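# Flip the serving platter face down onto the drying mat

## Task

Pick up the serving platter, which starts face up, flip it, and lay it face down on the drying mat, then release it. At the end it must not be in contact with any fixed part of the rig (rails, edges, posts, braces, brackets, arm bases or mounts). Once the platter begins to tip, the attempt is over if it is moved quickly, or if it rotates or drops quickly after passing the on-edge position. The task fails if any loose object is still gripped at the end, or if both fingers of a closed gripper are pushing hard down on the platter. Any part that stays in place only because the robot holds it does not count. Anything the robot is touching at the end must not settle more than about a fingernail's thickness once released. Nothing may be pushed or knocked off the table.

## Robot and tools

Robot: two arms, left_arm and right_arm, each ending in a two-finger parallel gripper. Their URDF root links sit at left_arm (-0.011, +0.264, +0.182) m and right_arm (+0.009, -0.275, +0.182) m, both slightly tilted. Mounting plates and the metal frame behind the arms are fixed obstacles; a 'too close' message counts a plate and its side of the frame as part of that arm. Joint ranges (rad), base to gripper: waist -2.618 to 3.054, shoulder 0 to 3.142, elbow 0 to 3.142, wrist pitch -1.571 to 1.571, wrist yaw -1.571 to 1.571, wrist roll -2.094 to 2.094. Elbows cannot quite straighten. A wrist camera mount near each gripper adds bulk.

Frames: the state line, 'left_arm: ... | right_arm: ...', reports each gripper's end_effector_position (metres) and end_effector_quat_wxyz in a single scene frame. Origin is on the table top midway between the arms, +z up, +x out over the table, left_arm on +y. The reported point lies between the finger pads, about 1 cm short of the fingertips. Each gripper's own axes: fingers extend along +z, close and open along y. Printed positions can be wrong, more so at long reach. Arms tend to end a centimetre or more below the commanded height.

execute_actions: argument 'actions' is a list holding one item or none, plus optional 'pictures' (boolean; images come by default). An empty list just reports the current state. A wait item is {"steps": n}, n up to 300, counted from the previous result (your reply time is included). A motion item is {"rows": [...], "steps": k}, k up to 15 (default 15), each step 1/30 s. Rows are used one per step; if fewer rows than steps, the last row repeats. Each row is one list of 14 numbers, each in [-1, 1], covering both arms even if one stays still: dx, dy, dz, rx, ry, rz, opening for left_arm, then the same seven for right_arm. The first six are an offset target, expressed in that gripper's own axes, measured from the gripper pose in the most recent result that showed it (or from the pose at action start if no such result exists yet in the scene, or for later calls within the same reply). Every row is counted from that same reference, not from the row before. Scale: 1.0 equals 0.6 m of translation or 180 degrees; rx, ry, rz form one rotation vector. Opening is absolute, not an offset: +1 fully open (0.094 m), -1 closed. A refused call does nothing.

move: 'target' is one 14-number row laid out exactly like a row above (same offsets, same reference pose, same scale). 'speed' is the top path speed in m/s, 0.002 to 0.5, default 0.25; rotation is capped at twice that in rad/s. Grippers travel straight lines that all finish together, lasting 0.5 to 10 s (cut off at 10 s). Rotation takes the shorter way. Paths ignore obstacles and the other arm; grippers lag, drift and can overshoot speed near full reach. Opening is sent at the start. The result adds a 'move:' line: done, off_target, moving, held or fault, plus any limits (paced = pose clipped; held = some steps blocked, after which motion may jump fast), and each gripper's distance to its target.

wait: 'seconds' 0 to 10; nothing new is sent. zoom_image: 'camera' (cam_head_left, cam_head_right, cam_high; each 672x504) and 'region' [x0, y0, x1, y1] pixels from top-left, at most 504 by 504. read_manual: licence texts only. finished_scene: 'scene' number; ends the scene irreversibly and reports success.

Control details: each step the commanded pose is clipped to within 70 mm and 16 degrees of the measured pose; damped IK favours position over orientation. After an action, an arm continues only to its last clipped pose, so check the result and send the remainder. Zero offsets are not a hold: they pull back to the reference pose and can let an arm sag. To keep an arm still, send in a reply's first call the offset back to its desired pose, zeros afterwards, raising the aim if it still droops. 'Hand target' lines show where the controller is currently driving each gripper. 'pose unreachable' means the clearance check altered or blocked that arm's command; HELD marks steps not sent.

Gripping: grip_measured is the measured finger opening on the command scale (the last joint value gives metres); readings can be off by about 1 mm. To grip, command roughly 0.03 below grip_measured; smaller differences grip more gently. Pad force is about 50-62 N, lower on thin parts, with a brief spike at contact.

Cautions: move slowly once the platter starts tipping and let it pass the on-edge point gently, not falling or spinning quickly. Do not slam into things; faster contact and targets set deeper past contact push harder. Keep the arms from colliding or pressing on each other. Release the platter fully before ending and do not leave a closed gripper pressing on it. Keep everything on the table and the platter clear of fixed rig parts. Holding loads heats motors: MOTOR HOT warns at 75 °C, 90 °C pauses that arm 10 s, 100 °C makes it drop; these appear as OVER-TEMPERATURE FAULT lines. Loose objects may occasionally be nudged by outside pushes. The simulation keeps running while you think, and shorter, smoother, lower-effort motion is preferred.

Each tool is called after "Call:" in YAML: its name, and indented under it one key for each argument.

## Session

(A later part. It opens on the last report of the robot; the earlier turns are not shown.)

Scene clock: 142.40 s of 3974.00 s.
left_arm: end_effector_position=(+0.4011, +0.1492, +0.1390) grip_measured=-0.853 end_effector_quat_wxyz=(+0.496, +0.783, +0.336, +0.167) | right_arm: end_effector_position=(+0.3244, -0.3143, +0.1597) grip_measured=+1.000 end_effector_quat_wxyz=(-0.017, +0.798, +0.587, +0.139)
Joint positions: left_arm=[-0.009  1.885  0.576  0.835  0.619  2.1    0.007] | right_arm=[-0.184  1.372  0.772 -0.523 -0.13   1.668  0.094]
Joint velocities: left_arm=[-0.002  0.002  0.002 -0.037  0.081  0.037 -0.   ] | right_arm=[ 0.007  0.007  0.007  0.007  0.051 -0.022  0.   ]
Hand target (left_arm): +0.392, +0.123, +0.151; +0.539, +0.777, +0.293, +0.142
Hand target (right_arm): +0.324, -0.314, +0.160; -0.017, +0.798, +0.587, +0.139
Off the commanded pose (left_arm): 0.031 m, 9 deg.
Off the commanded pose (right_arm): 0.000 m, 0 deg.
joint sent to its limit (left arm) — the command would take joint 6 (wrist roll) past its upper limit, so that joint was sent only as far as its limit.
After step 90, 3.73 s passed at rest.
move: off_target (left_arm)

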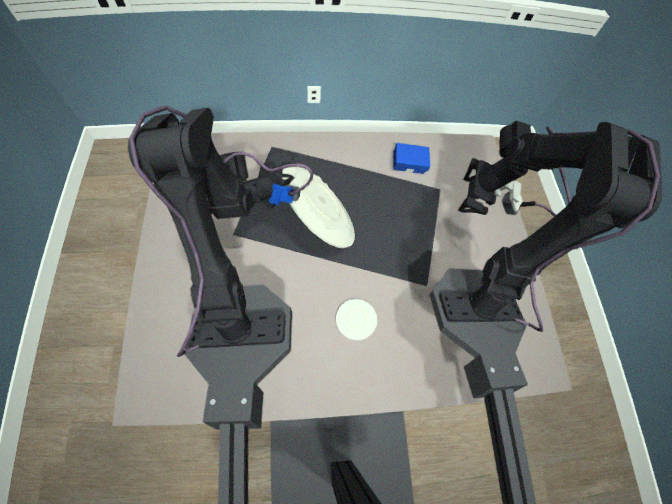

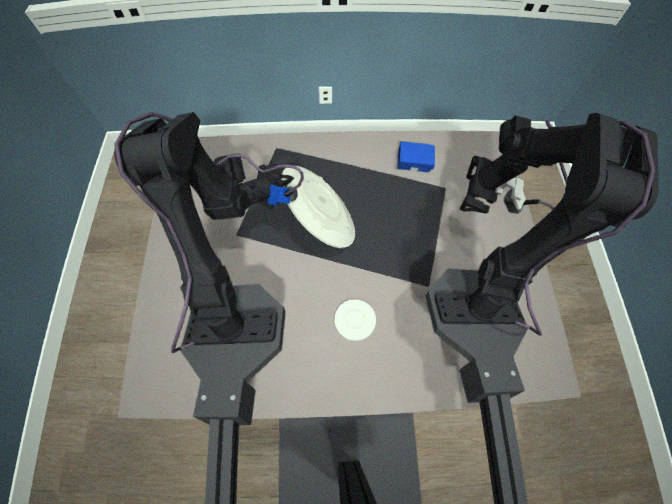

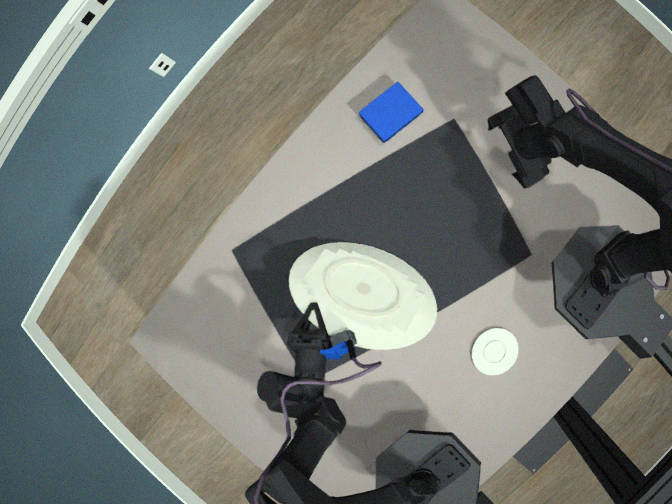

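Call:
move:
  target: [-0.097,-0.035,0.167,0.04,0,0,-1,0,0,0,0,0,0,1]
  speed: 0.02

Scene clock: 154.87 s of 3974.00 s.
left_arm: end_effector_position=(+0.4158, +0.1345, +0.1383) grip_measured=-0.840 end_effector_quat_wxyz=(+0.485, +0.775, +0.349, +0.206) | right_arm: end_effector_position=(+0.3244, -0.3143, +0.1597) grip_measured=+1.000 end_effector_quat_wxyz=(-0.017, +0.798, +0.587, +0.139)
Joint positions: left_arm=[-0.091  1.938  0.586  0.959  0.477  2.045  0.008] | right_arm=[-0.184  1.372  0.772 -0.523 -0.13   1.668  0.094]
Joint velocities: left_arm=[ 0.012  0.012  0.007  0.051  0.037  0.022 -0.001] | right_arm=[-0.012 -0.012 -0.007 -0.022  0.007 -0.051  0.   ]
Hand target (left_arm): +0.396, +0.082, +0.103; +0.449, +0.813, +0.337, +0.151
Hand target (right_arm): +0.324, -0.314, +0.160; -0.017, +0.798, +0.587, +0.139
Off the commanded pose (left_arm): 0.105 m, 9 deg; position clipped at the last step of the last action.
Off the commanded pose (right_arm): 0.000 m, 0 deg.
After step 90, 3.37 s passed at rest.
move: off_target (left_arm); limits=paced

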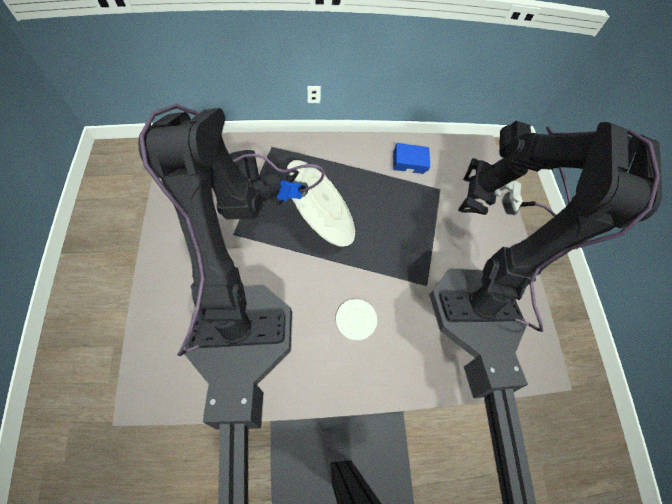

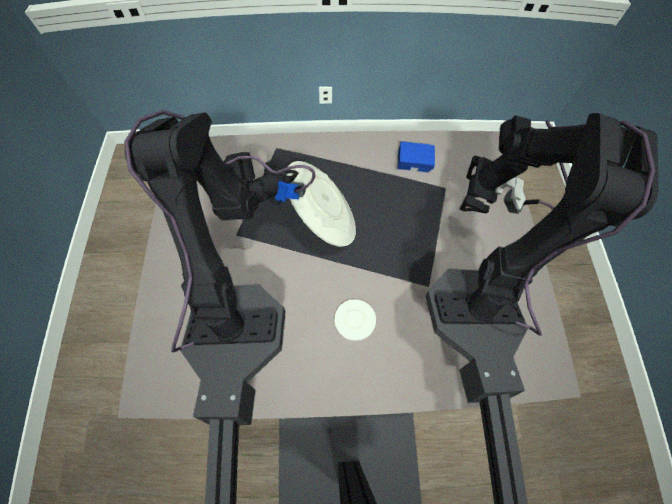

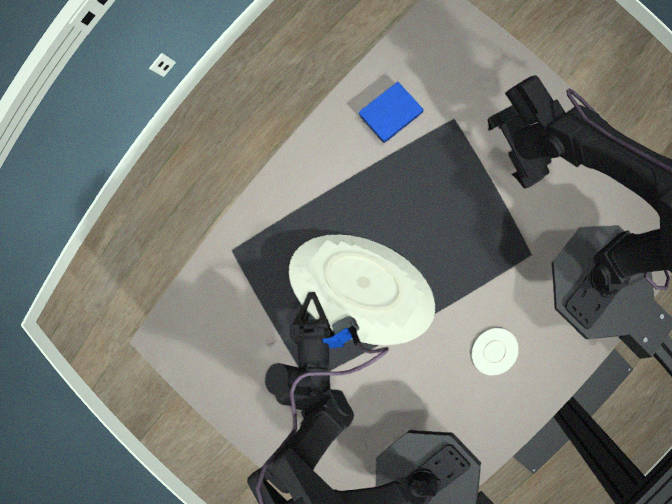

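Call:
move:
  target: [0.05,-0.11,0,0.05,0,0,-0.75,0,0,0,0,0,0,1]
  speed: 0.015

Call:
move:
  target: [0.02,-0.08,0.02,0.06,0,0,-0.62,0,0,0,0,0,0,1]
  speed: 0.012

Scene clock: 169.13 s of 3974.00 s.
left_arm: end_effector_position=(+0.4180, +0.1661, +0.1087) grip_measured=-0.745 end_effector_quat_wxyz=(+0.478, +0.777, +0.354, +0.205) | right_arm: end_effector_position=(+0.3244, -0.3143, +0.1597) grip_measured=+1.000 end_effector_quat_wxyz=(-0.017, +0.798, +0.587, +0.139)
Joint positions: left_arm=[0.023 2.04  0.616 0.991 0.567 2.1   0.012] | right_arm=[-0.184  1.372  0.772 -0.523 -0.13   1.668  0.094]
Joint velocities: left_arm=[ 0.007 -0.007 -0.007 -0.007  0.037  0.007 -0.   ] | right_arm=[ 0.007 -0.017 -0.012  0.007  0.154 -0.051  0.   ]
Hand target (left_arm): +0.411, +0.175, +0.081; +0.436, +0.790, +0.390, +0.182
Hand target (right_arm): +0.324, -0.314, +0.160; -0.017, +0.798, +0.587, +0.139
Off the commanded pose (left_arm): 0.032 m, 8 deg.
Off the commanded pose (right_arm): 0.000 m, 0 deg.
joint sent to its limit (left arm) — the command would take joint 6 (wrist roll) past its upper limit, so that joint was sent only as far as its limit.
After step 90, 5.80 s passed at rest.
move: off_target (left_arm)

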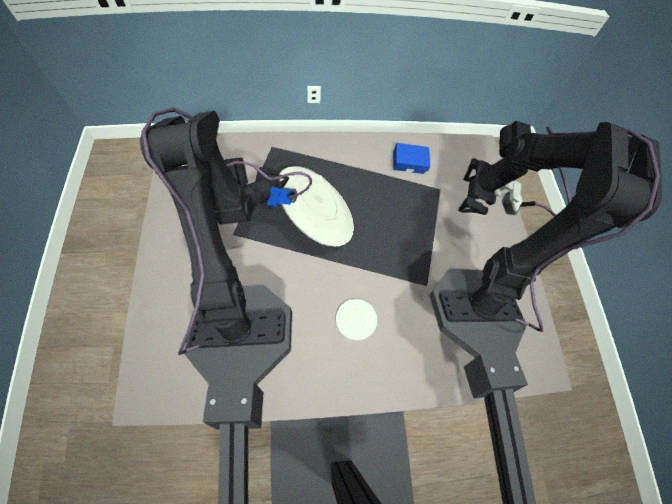

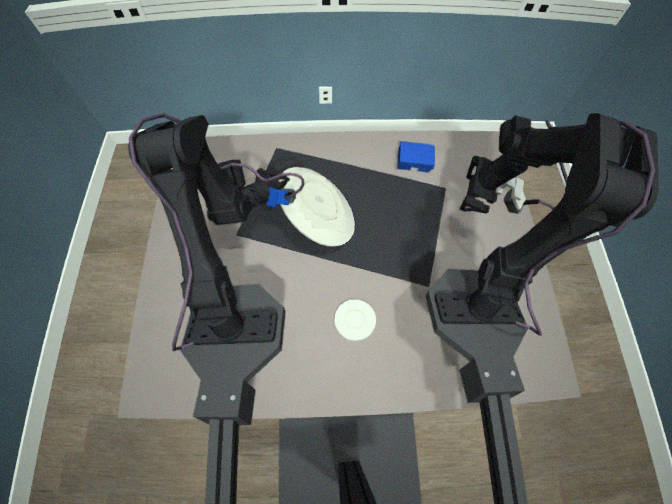

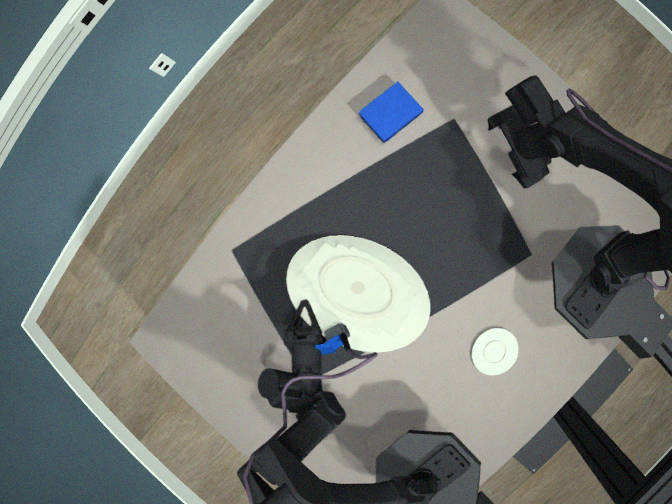

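Scene clock: 177.20 s of 3974.00 s.
left_arm: end_effector_position=(+0.4160, +0.1794, +0.0857) grip_measured=-0.618 end_effector_quat_wxyz=(+0.455, +0.781, +0.380, +0.195) | right_arm: end_effector_position=(+0.3244, -0.3143, +0.1597) grip_measured=+1.000 end_effector_quat_wxyz=(-0.017, +0.798, +0.587, +0.139)
Joint positions: left_arm=[0.053 2.091 0.636 0.972 0.544 2.1   0.018] | right_arm=[-0.184  1.372  0.772 -0.523 -0.13   1.668  0.094]
Joint velocities: left_arm=[ 0.007 -0.012 -0.007  0.007 -0.007  0.066  0.001] | right_arm=[ 0.017 -0.002  0.002  0.066 -0.022  0.037  0.   ]
Hand target (left_arm): +0.415, +0.182, +0.062; +0.418, +0.793, +0.406, +0.178
Hand target (right_arm): +0.324, -0.314, +0.160; -0.017, +0.798, +0.587, +0.139
Off the commanded pose (left_arm): 0.026 m, 8 deg.
Off the commanded pose (right_arm): 0.000 m, 0 deg.
joint sent to its limit (left arm) — the command would take joint 6 (wrist roll) past its upper limit, so that joint was sent only as far as its limit.
move: off_target (left_arm)

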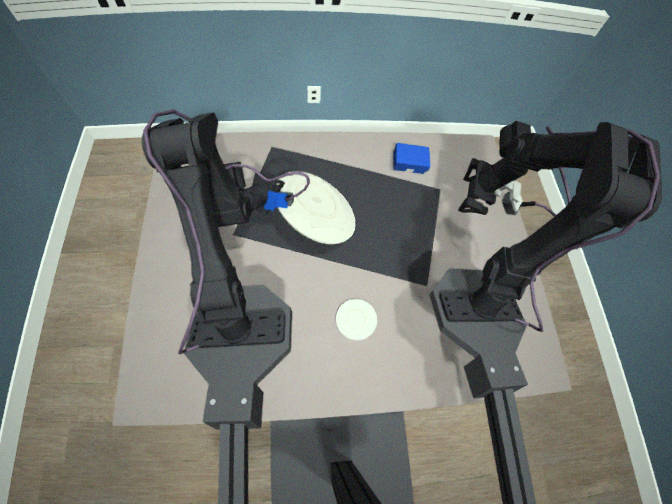

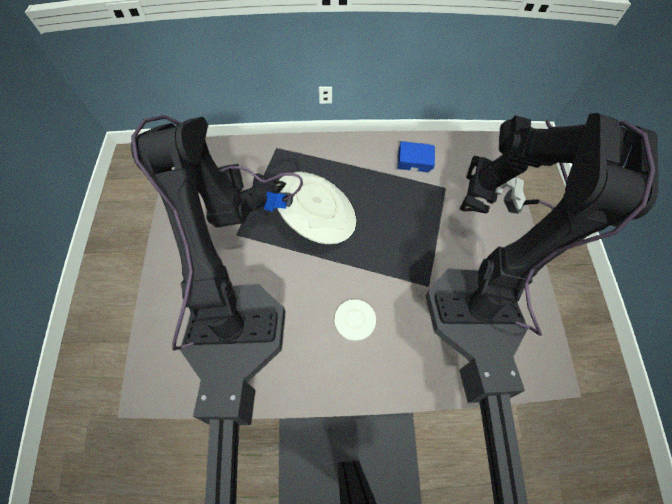

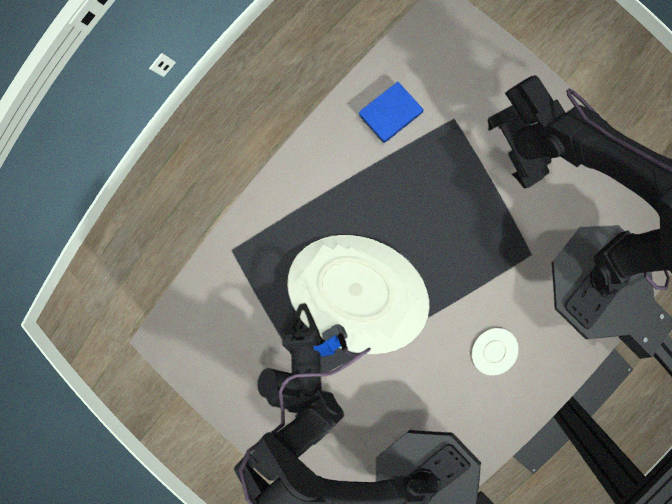

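Call:
move:
  target: [0.01,-0.09,0.03,0.07,0,0,-0.55,0,0,0,0,0,0,1]
  speed: 0.012

Call:
move:
  target: [0,-0.05,0.025,0.04,0,0,-0.5,0,0,0,0,0,0,1]
  speed: 0.012

Call:
zoom_image:
  camera: "cam_head_right"
  region: [220,130,400,280]

Scene clock: 192.57 s of 3974.00 s.
left_arm: end_effector_position=(+0.4148, +0.1870, +0.0699) grip_measured=-0.546 end_effector_quat_wxyz=(+0.442, +0.782, +0.394, +0.194) | right_arm: end_effector_position=(+0.3244, -0.3143, +0.1597) grip_measured=+1.000 end_effector_quat_wxyz=(-0.017, +0.798, +0.587, +0.139)
Joint positions: left_arm=[0.068 2.139 0.648 0.987 0.525 2.1   0.021] | right_arm=[-0.184  1.372  0.772 -0.523 -0.13   1.668  0.094]
Joint velocities: left_arm=[ 0.002 -0.017  0.007  0.022  0.022 -0.051  0.001] | right_arm=[-0.022 -0.007 -0.012 -0.051  0.066  0.022  0.   ]
Hand target (left_arm): +0.404, +0.191, +0.035; +0.383, +0.801, +0.431, +0.162
Hand target (right_arm): +0.324, -0.314, +0.160; -0.017, +0.798, +0.587, +0.139
Off the commanded pose (left_arm): 0.041 m, 11 deg.
Off the commanded pose (right_arm): 0.000 m, 0 deg.
joint sent to its limit (left arm) — the command would take joint 6 (wrist roll) past its upper limit, so that joint was sent only as far as its limit.
After step 90, 2.97 s passed at rest.
move: off_target (left_arm)

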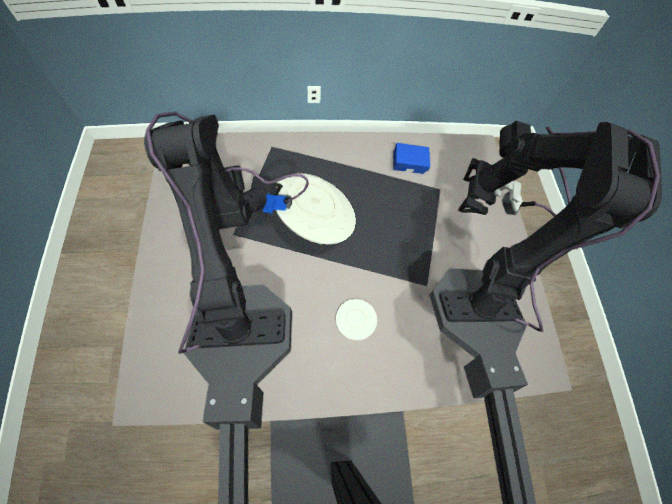

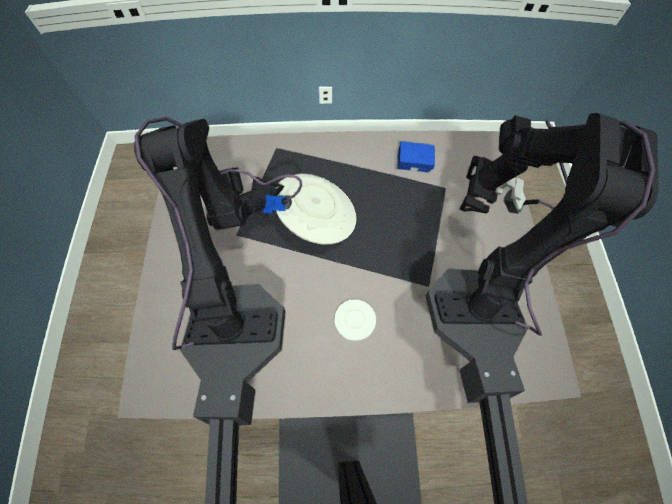

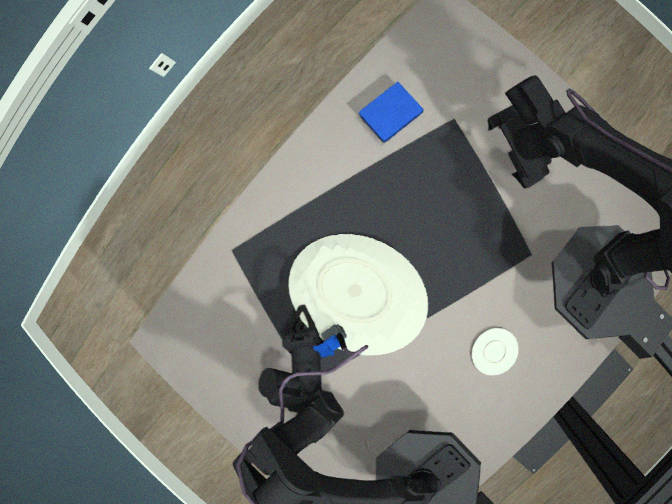

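Scene clock: 198.03 s of 3974.00 s.
left_arm: end_effector_position=(+0.4148, +0.1892, +0.0645) grip_measured=-0.496 end_effector_quat_wxyz=(+0.438, +0.781, +0.397, +0.201) | right_arm: end_effector_position=(+0.3244, -0.3143, +0.1597) grip_measured=+1.000 end_effector_quat_wxyz=(-0.017, +0.798, +0.587, +0.139)
Joint positions: left_arm=[0.071 2.165 0.648 1.02  0.512 2.1   0.024] | right_arm=[-0.184  1.372  0.772 -0.523 -0.13   1.668  0.094]
Joint velocities: left_arm=[ 0.002 -0.002 -0.007 -0.022  0.066 -0.051  0.001] | right_arm=[ 0.012 -0.002  0.002  0.037 -0.022 -0.022  0.   ]
Hand target (left_arm): +0.409, +0.188, +0.039; +0.399, +0.796, +0.421, +0.174
Hand target (right_arm): +0.324, -0.314, +0.160; -0.017, +0.798, +0.587, +0.139
Off the commanded pose (left_arm): 0.028 m, 7 deg.
Off the commanded pose (right_arm): 0.000 m, 0 deg.
joint sent to its limit (left arm) — the command would take joint 6 (wrist roll) past its upper limit, so that joint was sent only as far as its limit.
move: off_target (left_arm)

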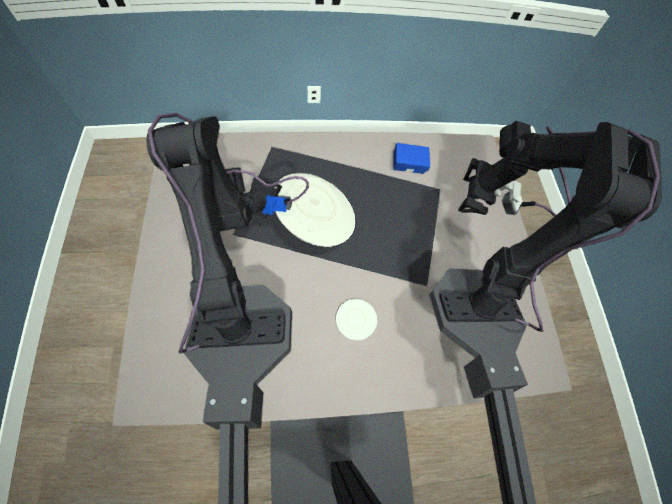

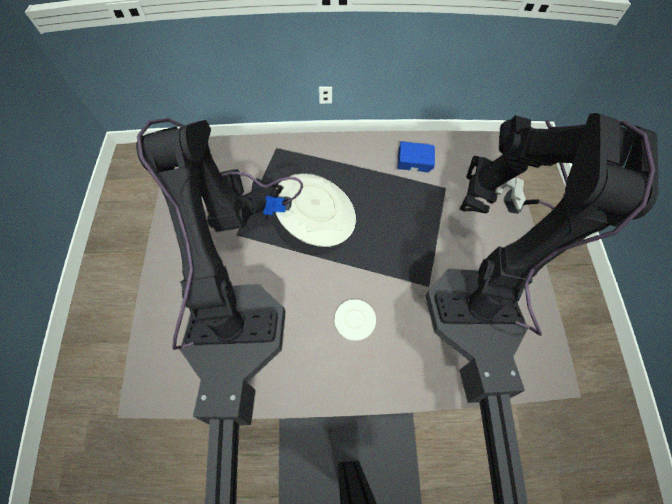

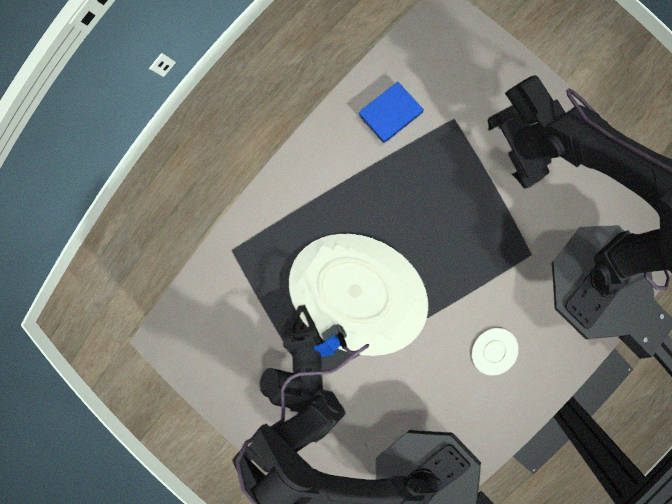

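Region (220, 130, 400, 280) of cam_head_right's 672x504 image, scaled by 2.800, with more detail than that image has.

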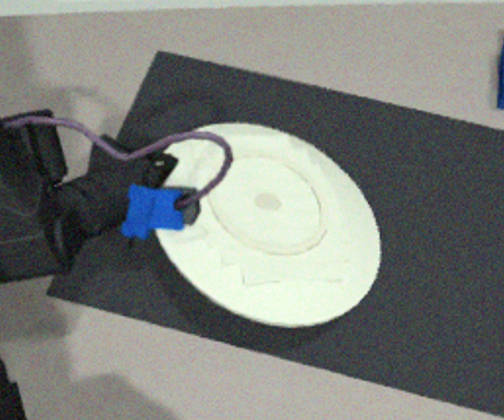

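Call:
move:
  target: [0,-0.07,-0.02,0,0,0,-0.4,0,0,0,0,0,0,1]
  speed: 0.01

Call:
move:
  target: [0,-0.04,-0.03,0,0,0,-0.3,0,0,0,0,0,0,1]
  speed: 0.01

Call:
zoom_image:
  camera: "cam_head_right"
  region: [220,130,400,280]

Scene clock: 211.03 s of 3974.00 s.
left_arm: end_effector_position=(+0.4097, +0.1974, +0.0526) grip_measured=-0.397 end_effector_quat_wxyz=(+0.464, +0.765, +0.382, +0.230) | right_arm: end_effector_position=(+0.3244, -0.3143, +0.1597) grip_measured=+1.000 end_effector_quat_wxyz=(-0.017, +0.798, +0.587, +0.139)
Joint positions: left_arm=[0.118 2.305 0.638 1.255 0.582 2.1   0.028] | right_arm=[-0.184  1.372  0.772 -0.523 -0.13   1.668  0.094]
Joint velocities: left_arm=[-0.007 -0.007  0.002 -0.037  0.022  0.022  0.001] | right_arm=[ 0.007 -0.007  0.017 -0.051  0.007 -0.022  0.   ]
Hand target (left_arm): +0.389, +0.207, +0.036; +0.444, +0.770, +0.411, +0.203
Hand target (right_arm): +0.324, -0.314, +0.160; -0.017, +0.798, +0.587, +0.139
Off the commanded pose (left_arm): 0.030 m, 5 deg.
Off the commanded pose (right_arm): 0.000 m, 0 deg.
joint sent to its limit (left arm) — the command would take joint 6 (wrist roll) past its upper limit, so that joint was sent only as far as its limit.
After step 90, 5.40 s passed at rest.
move: off_target (left_arm)

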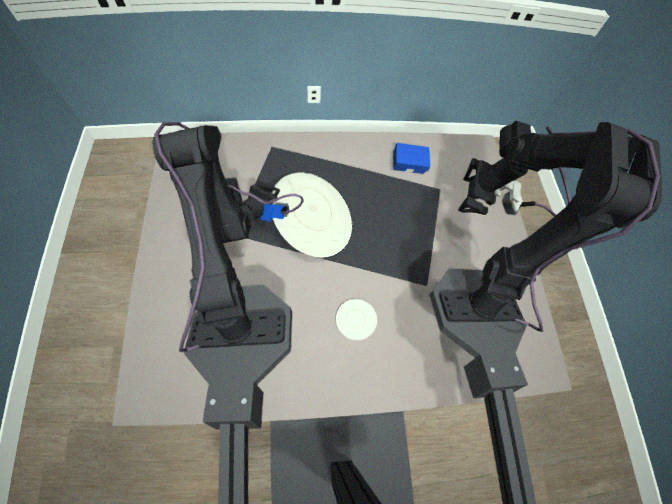

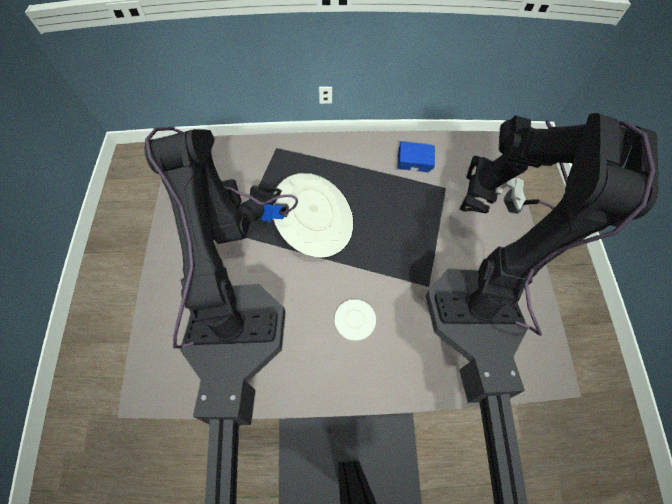

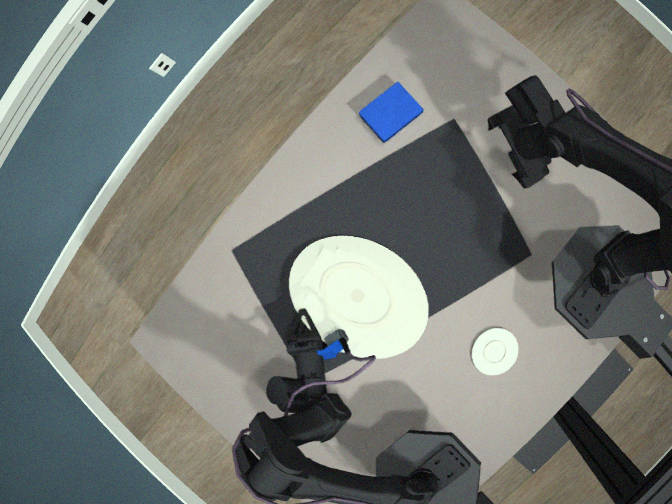

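Scene clock: 214.27 s of 3974.00 s.
left_arm: end_effector_position=(+0.4017, +0.2150, +0.0457) grip_measured=-0.299 end_effector_quat_wxyz=(+0.467, +0.755, +0.386, +0.250) | right_arm: end_effector_position=(+0.3244, -0.3143, +0.1597) grip_measured=+1.000 end_effector_quat_wxyz=(-0.017, +0.798, +0.587, +0.139)
Joint positions: left_arm=[0.174 2.372 0.617 1.379 0.617 2.1   0.033] | right_arm=[-0.184  1.372  0.772 -0.523 -0.13   1.668  0.094]
Joint velocities: left_arm=[ 0.017  0.007  0.012  0.022  0.022 -0.051 -0.   ] | right_arm=[-0.007  0.002 -0.012  0.037  0.007  0.037  0.   ]
Hand target (left_arm): +0.389, +0.213, +0.040; +0.468, +0.757, +0.392, +0.232
Hand target (right_arm): +0.324, -0.314, +0.160; -0.017, +0.798, +0.587, +0.139
Off the commanded pose (left_arm): 0.015 m, 3 deg.
Off the commanded pose (right_arm): 0.000 m, 0 deg.
joint sent to its limit (left arm) — the command would take joint 6 (wrist roll) past its upper limit, so that joint was sent only as far as its limit.
move: off_target (left_arm)

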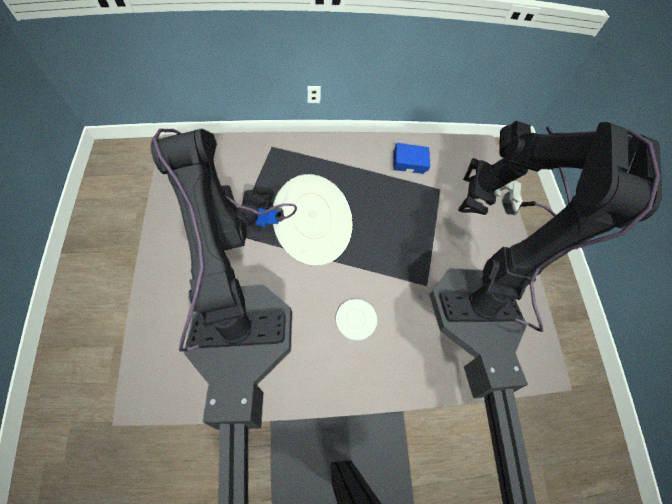

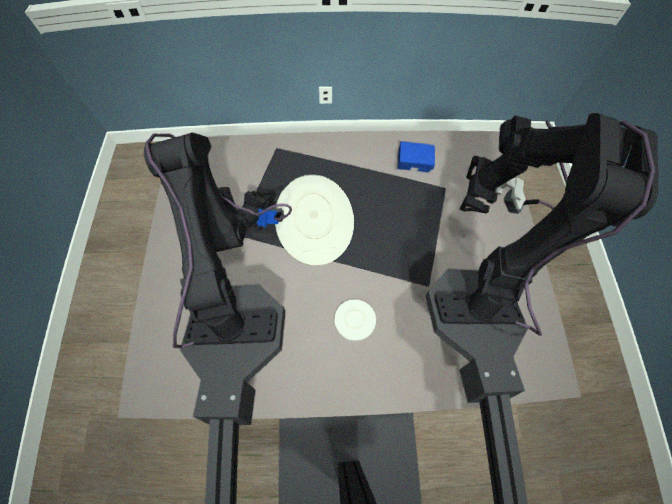

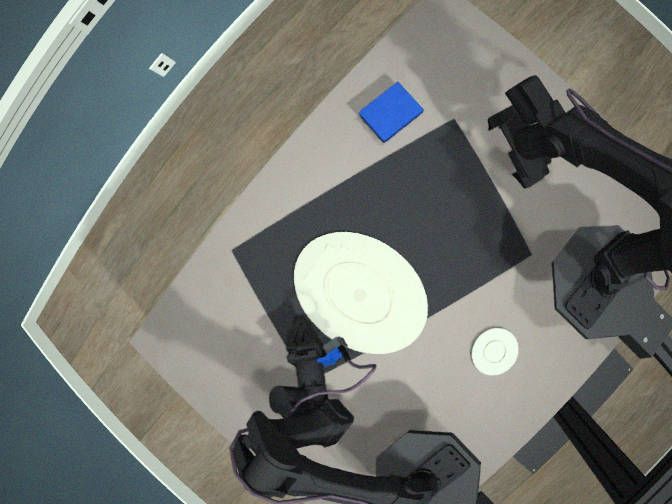

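Region (220, 130, 400, 280) of cam_head_right's 672x504 image, scaled by 2.800, with more detail than that image has.

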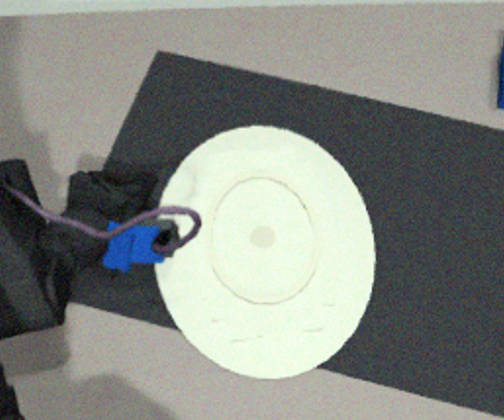

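Call:
move:
  target: [0,0.2,-0.15,0.3,0,0,-1,0,0,0,0,0,0,1]
  speed: 0.1

Scene clock: 226.17 s of 3974.00 s.
left_arm: end_effector_position=(+0.3703, +0.2354, +0.1891) grip_measured=-0.996 end_effector_quat_wxyz=(+0.073, +0.885, +0.458, +0.048) | right_arm: end_effector_position=(+0.3244, -0.3143, +0.1597) grip_measured=+1.000 end_effector_quat_wxyz=(-0.017, +0.798, +0.587, +0.139)
Joint positions: left_arm=[-0.138  1.585  1.134 -0.715 -0.12   2.073  0.   ] | right_arm=[-0.184  1.372  0.772 -0.523 -0.13   1.668  0.094]
Joint velocities: left_arm=[-0.007  0.002  0.022 -0.007  0.066 -0.022 -0.   ] | right_arm=[ 0.002  0.002  0.002  0.007 -0.007  0.007  0.   ]
Hand target (left_arm): +0.373, +0.231, +0.193; +0.074, +0.886, +0.456, +0.046
Hand target (right_arm): +0.324, -0.314, +0.160; -0.017, +0.798, +0.587, +0.139
Off the commanded pose (left_arm): 0.010 m, 0 deg.
Off the commanded pose (right_arm): 0.000 m, 0 deg.
After step 90, 3.60 s passed at rest.
move: done

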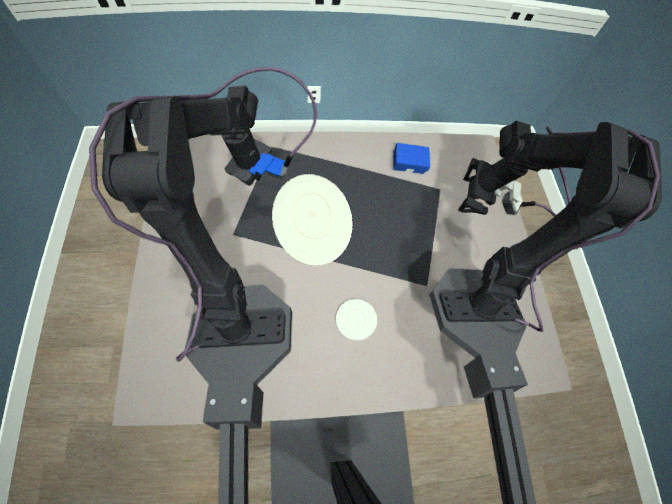

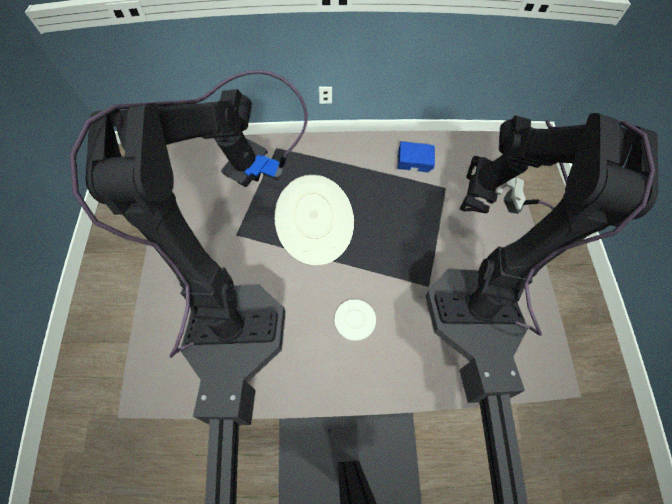

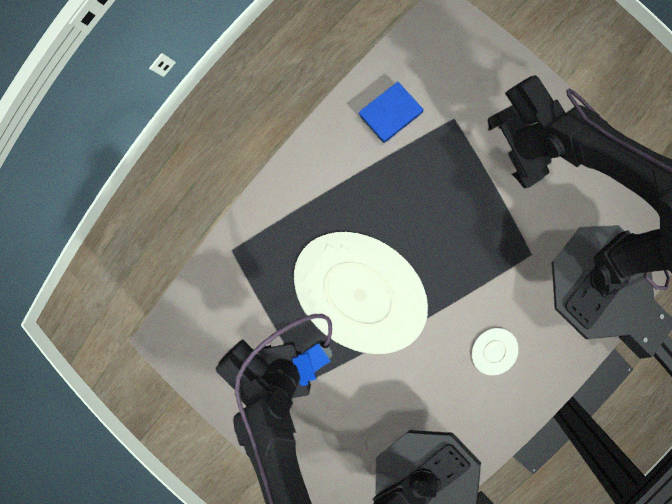

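Call:
move:
  target: [-0.417,-0.17,0.108,0,0,0,-1,0,0,0,0,0,0,1]
  speed: 0.15

Call:
move:
  target: [-0.022,-0.035,0.13,0,0,0,-1,0,0,0,0,0,0,1]
  speed: 0.06

Scene clock: 236.63 s of 3974.00 s.
left_arm: end_effector_position=(+0.1645, +0.0820, +0.1049) grip_measured=-0.996 end_effector_quat_wxyz=(+0.077, +0.883, +0.460, +0.048) | right_arm: end_effector_position=(+0.3244, -0.3143, +0.1597) grip_measured=+1.000 end_effector_quat_wxyz=(-0.017, +0.798, +0.587, +0.139)
Joint positions: left_arm=[-0.968  1.701  0.524 -0.195 -0.38   1.252  0.   ] | right_arm=[-0.184  1.372  0.772 -0.523 -0.13   1.668  0.094]
Joint velocities: left_arm=[-0.007 -0.002 -0.002  0.007 -0.037  0.081  0.   ] | right_arm=[-0.017 -0.007 -0.012  0.007  0.022 -0.022  0.   ]
Hand target (left_arm): +0.158, +0.085, +0.101; +0.071, +0.885, +0.457, +0.050
Hand target (right_arm): +0.324, -0.314, +0.160; -0.017, +0.798, +0.587, +0.139
Off the commanded pose (left_arm): 0.011 m, 1 deg.
Off the commanded pose (right_arm): 0.000 m, 0 deg.
After step 90, 4.97 s passed at rest.
move: off_target (left_arm)

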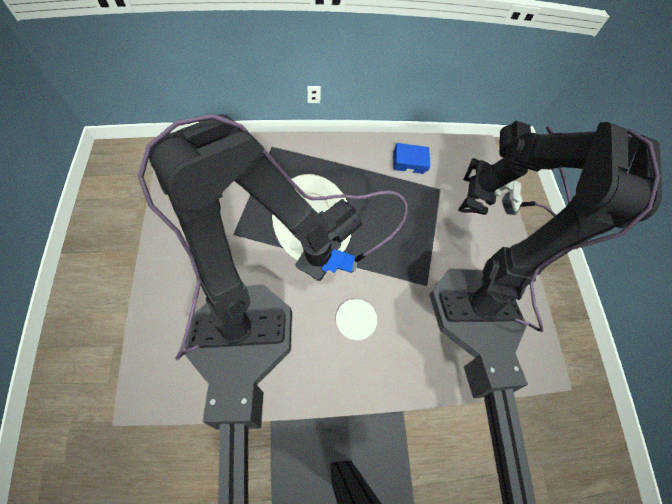

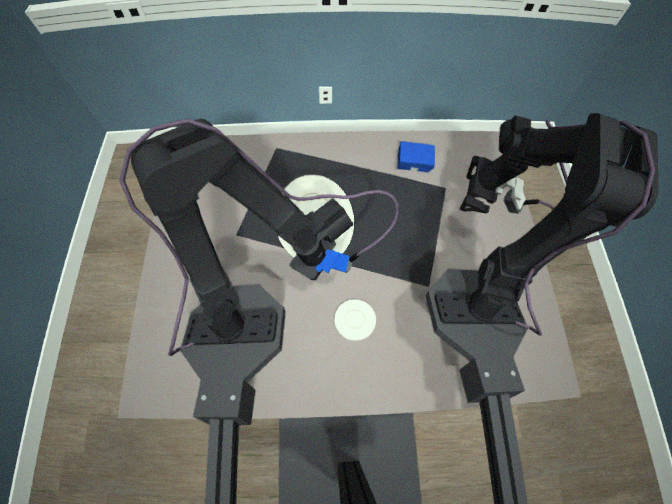

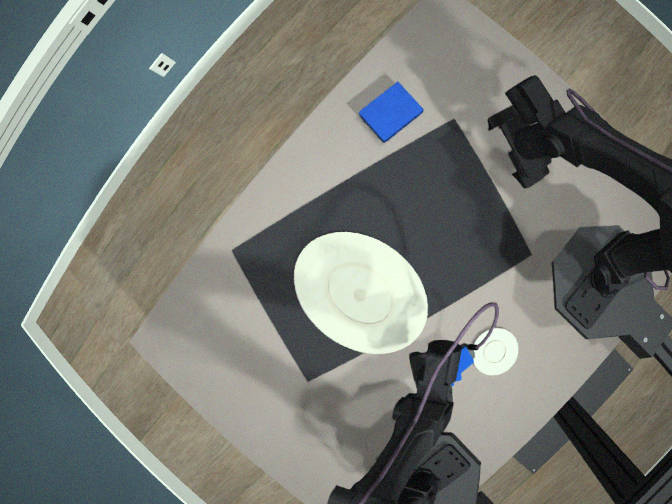

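Scene clock: 238.53 s of 3974.00 s.
left_arm: end_effector_position=(+0.1583, +0.0687, +0.0292) grip_measured=-0.996 end_effector_quat_wxyz=(+0.085, +0.881, +0.463, +0.054) | right_arm: end_effector_position=(+0.3244, -0.3143, +0.1597) grip_measured=+1.000 end_effector_quat_wxyz=(-0.017, +0.798, +0.587, +0.139)
Joint positions: left_arm=[-0.927  2.104  0.508  0.257 -0.38   1.296  0.   ] | right_arm=[-0.184  1.372  0.772 -0.523 -0.13   1.668  0.094]
Joint velocities: left_arm=[ 0.002 -0.002 -0.007 -0.022 -0.007 -0.007  0.001] | right_arm=[ 0.002  0.012  0.002 -0.037 -0.007 -0.037  0.   ]
Hand target (left_arm): +0.153, +0.075, +0.025; +0.077, +0.883, +0.461, +0.048
Hand target (right_arm): +0.324, -0.314, +0.160; -0.017, +0.798, +0.587, +0.139
Off the commanded pose (left_arm): 0.011 m, 1 deg.
Off the commanded pose (right_arm): 0.000 m, 0 deg.
move: off_target (left_arm)

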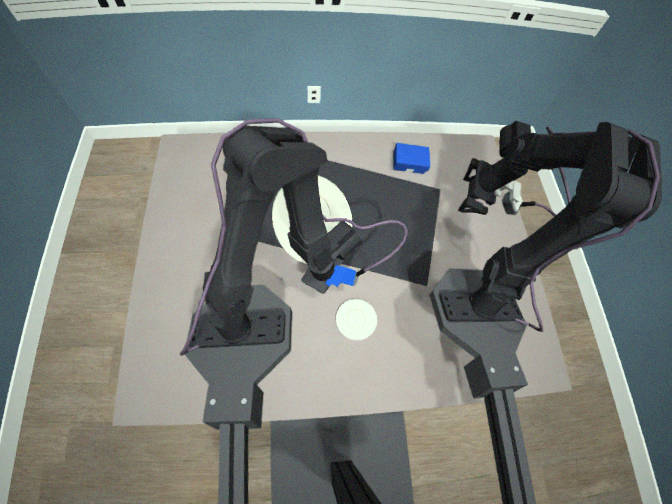

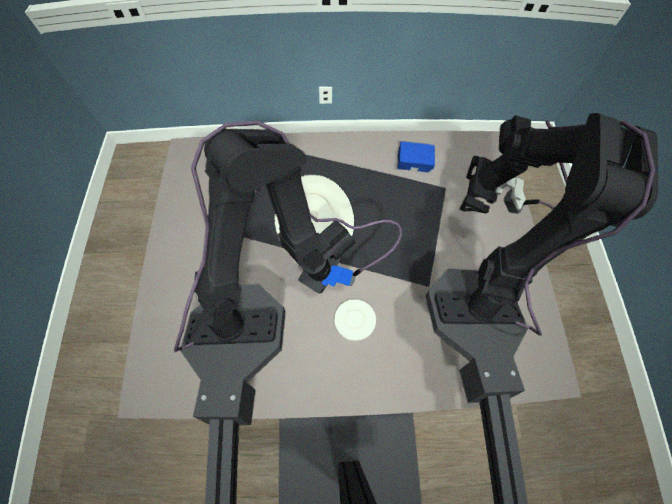

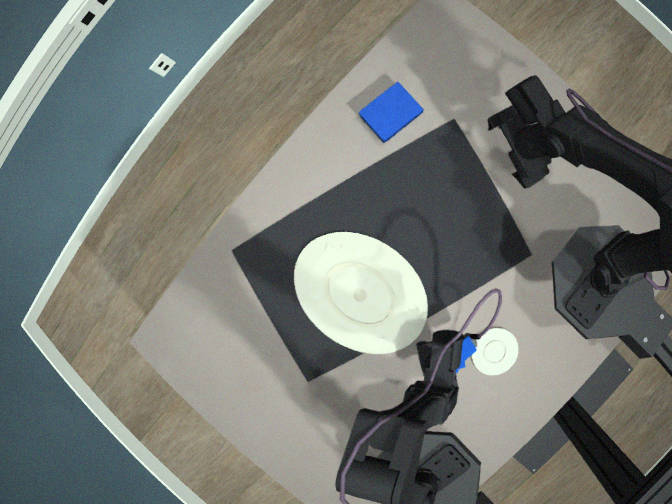

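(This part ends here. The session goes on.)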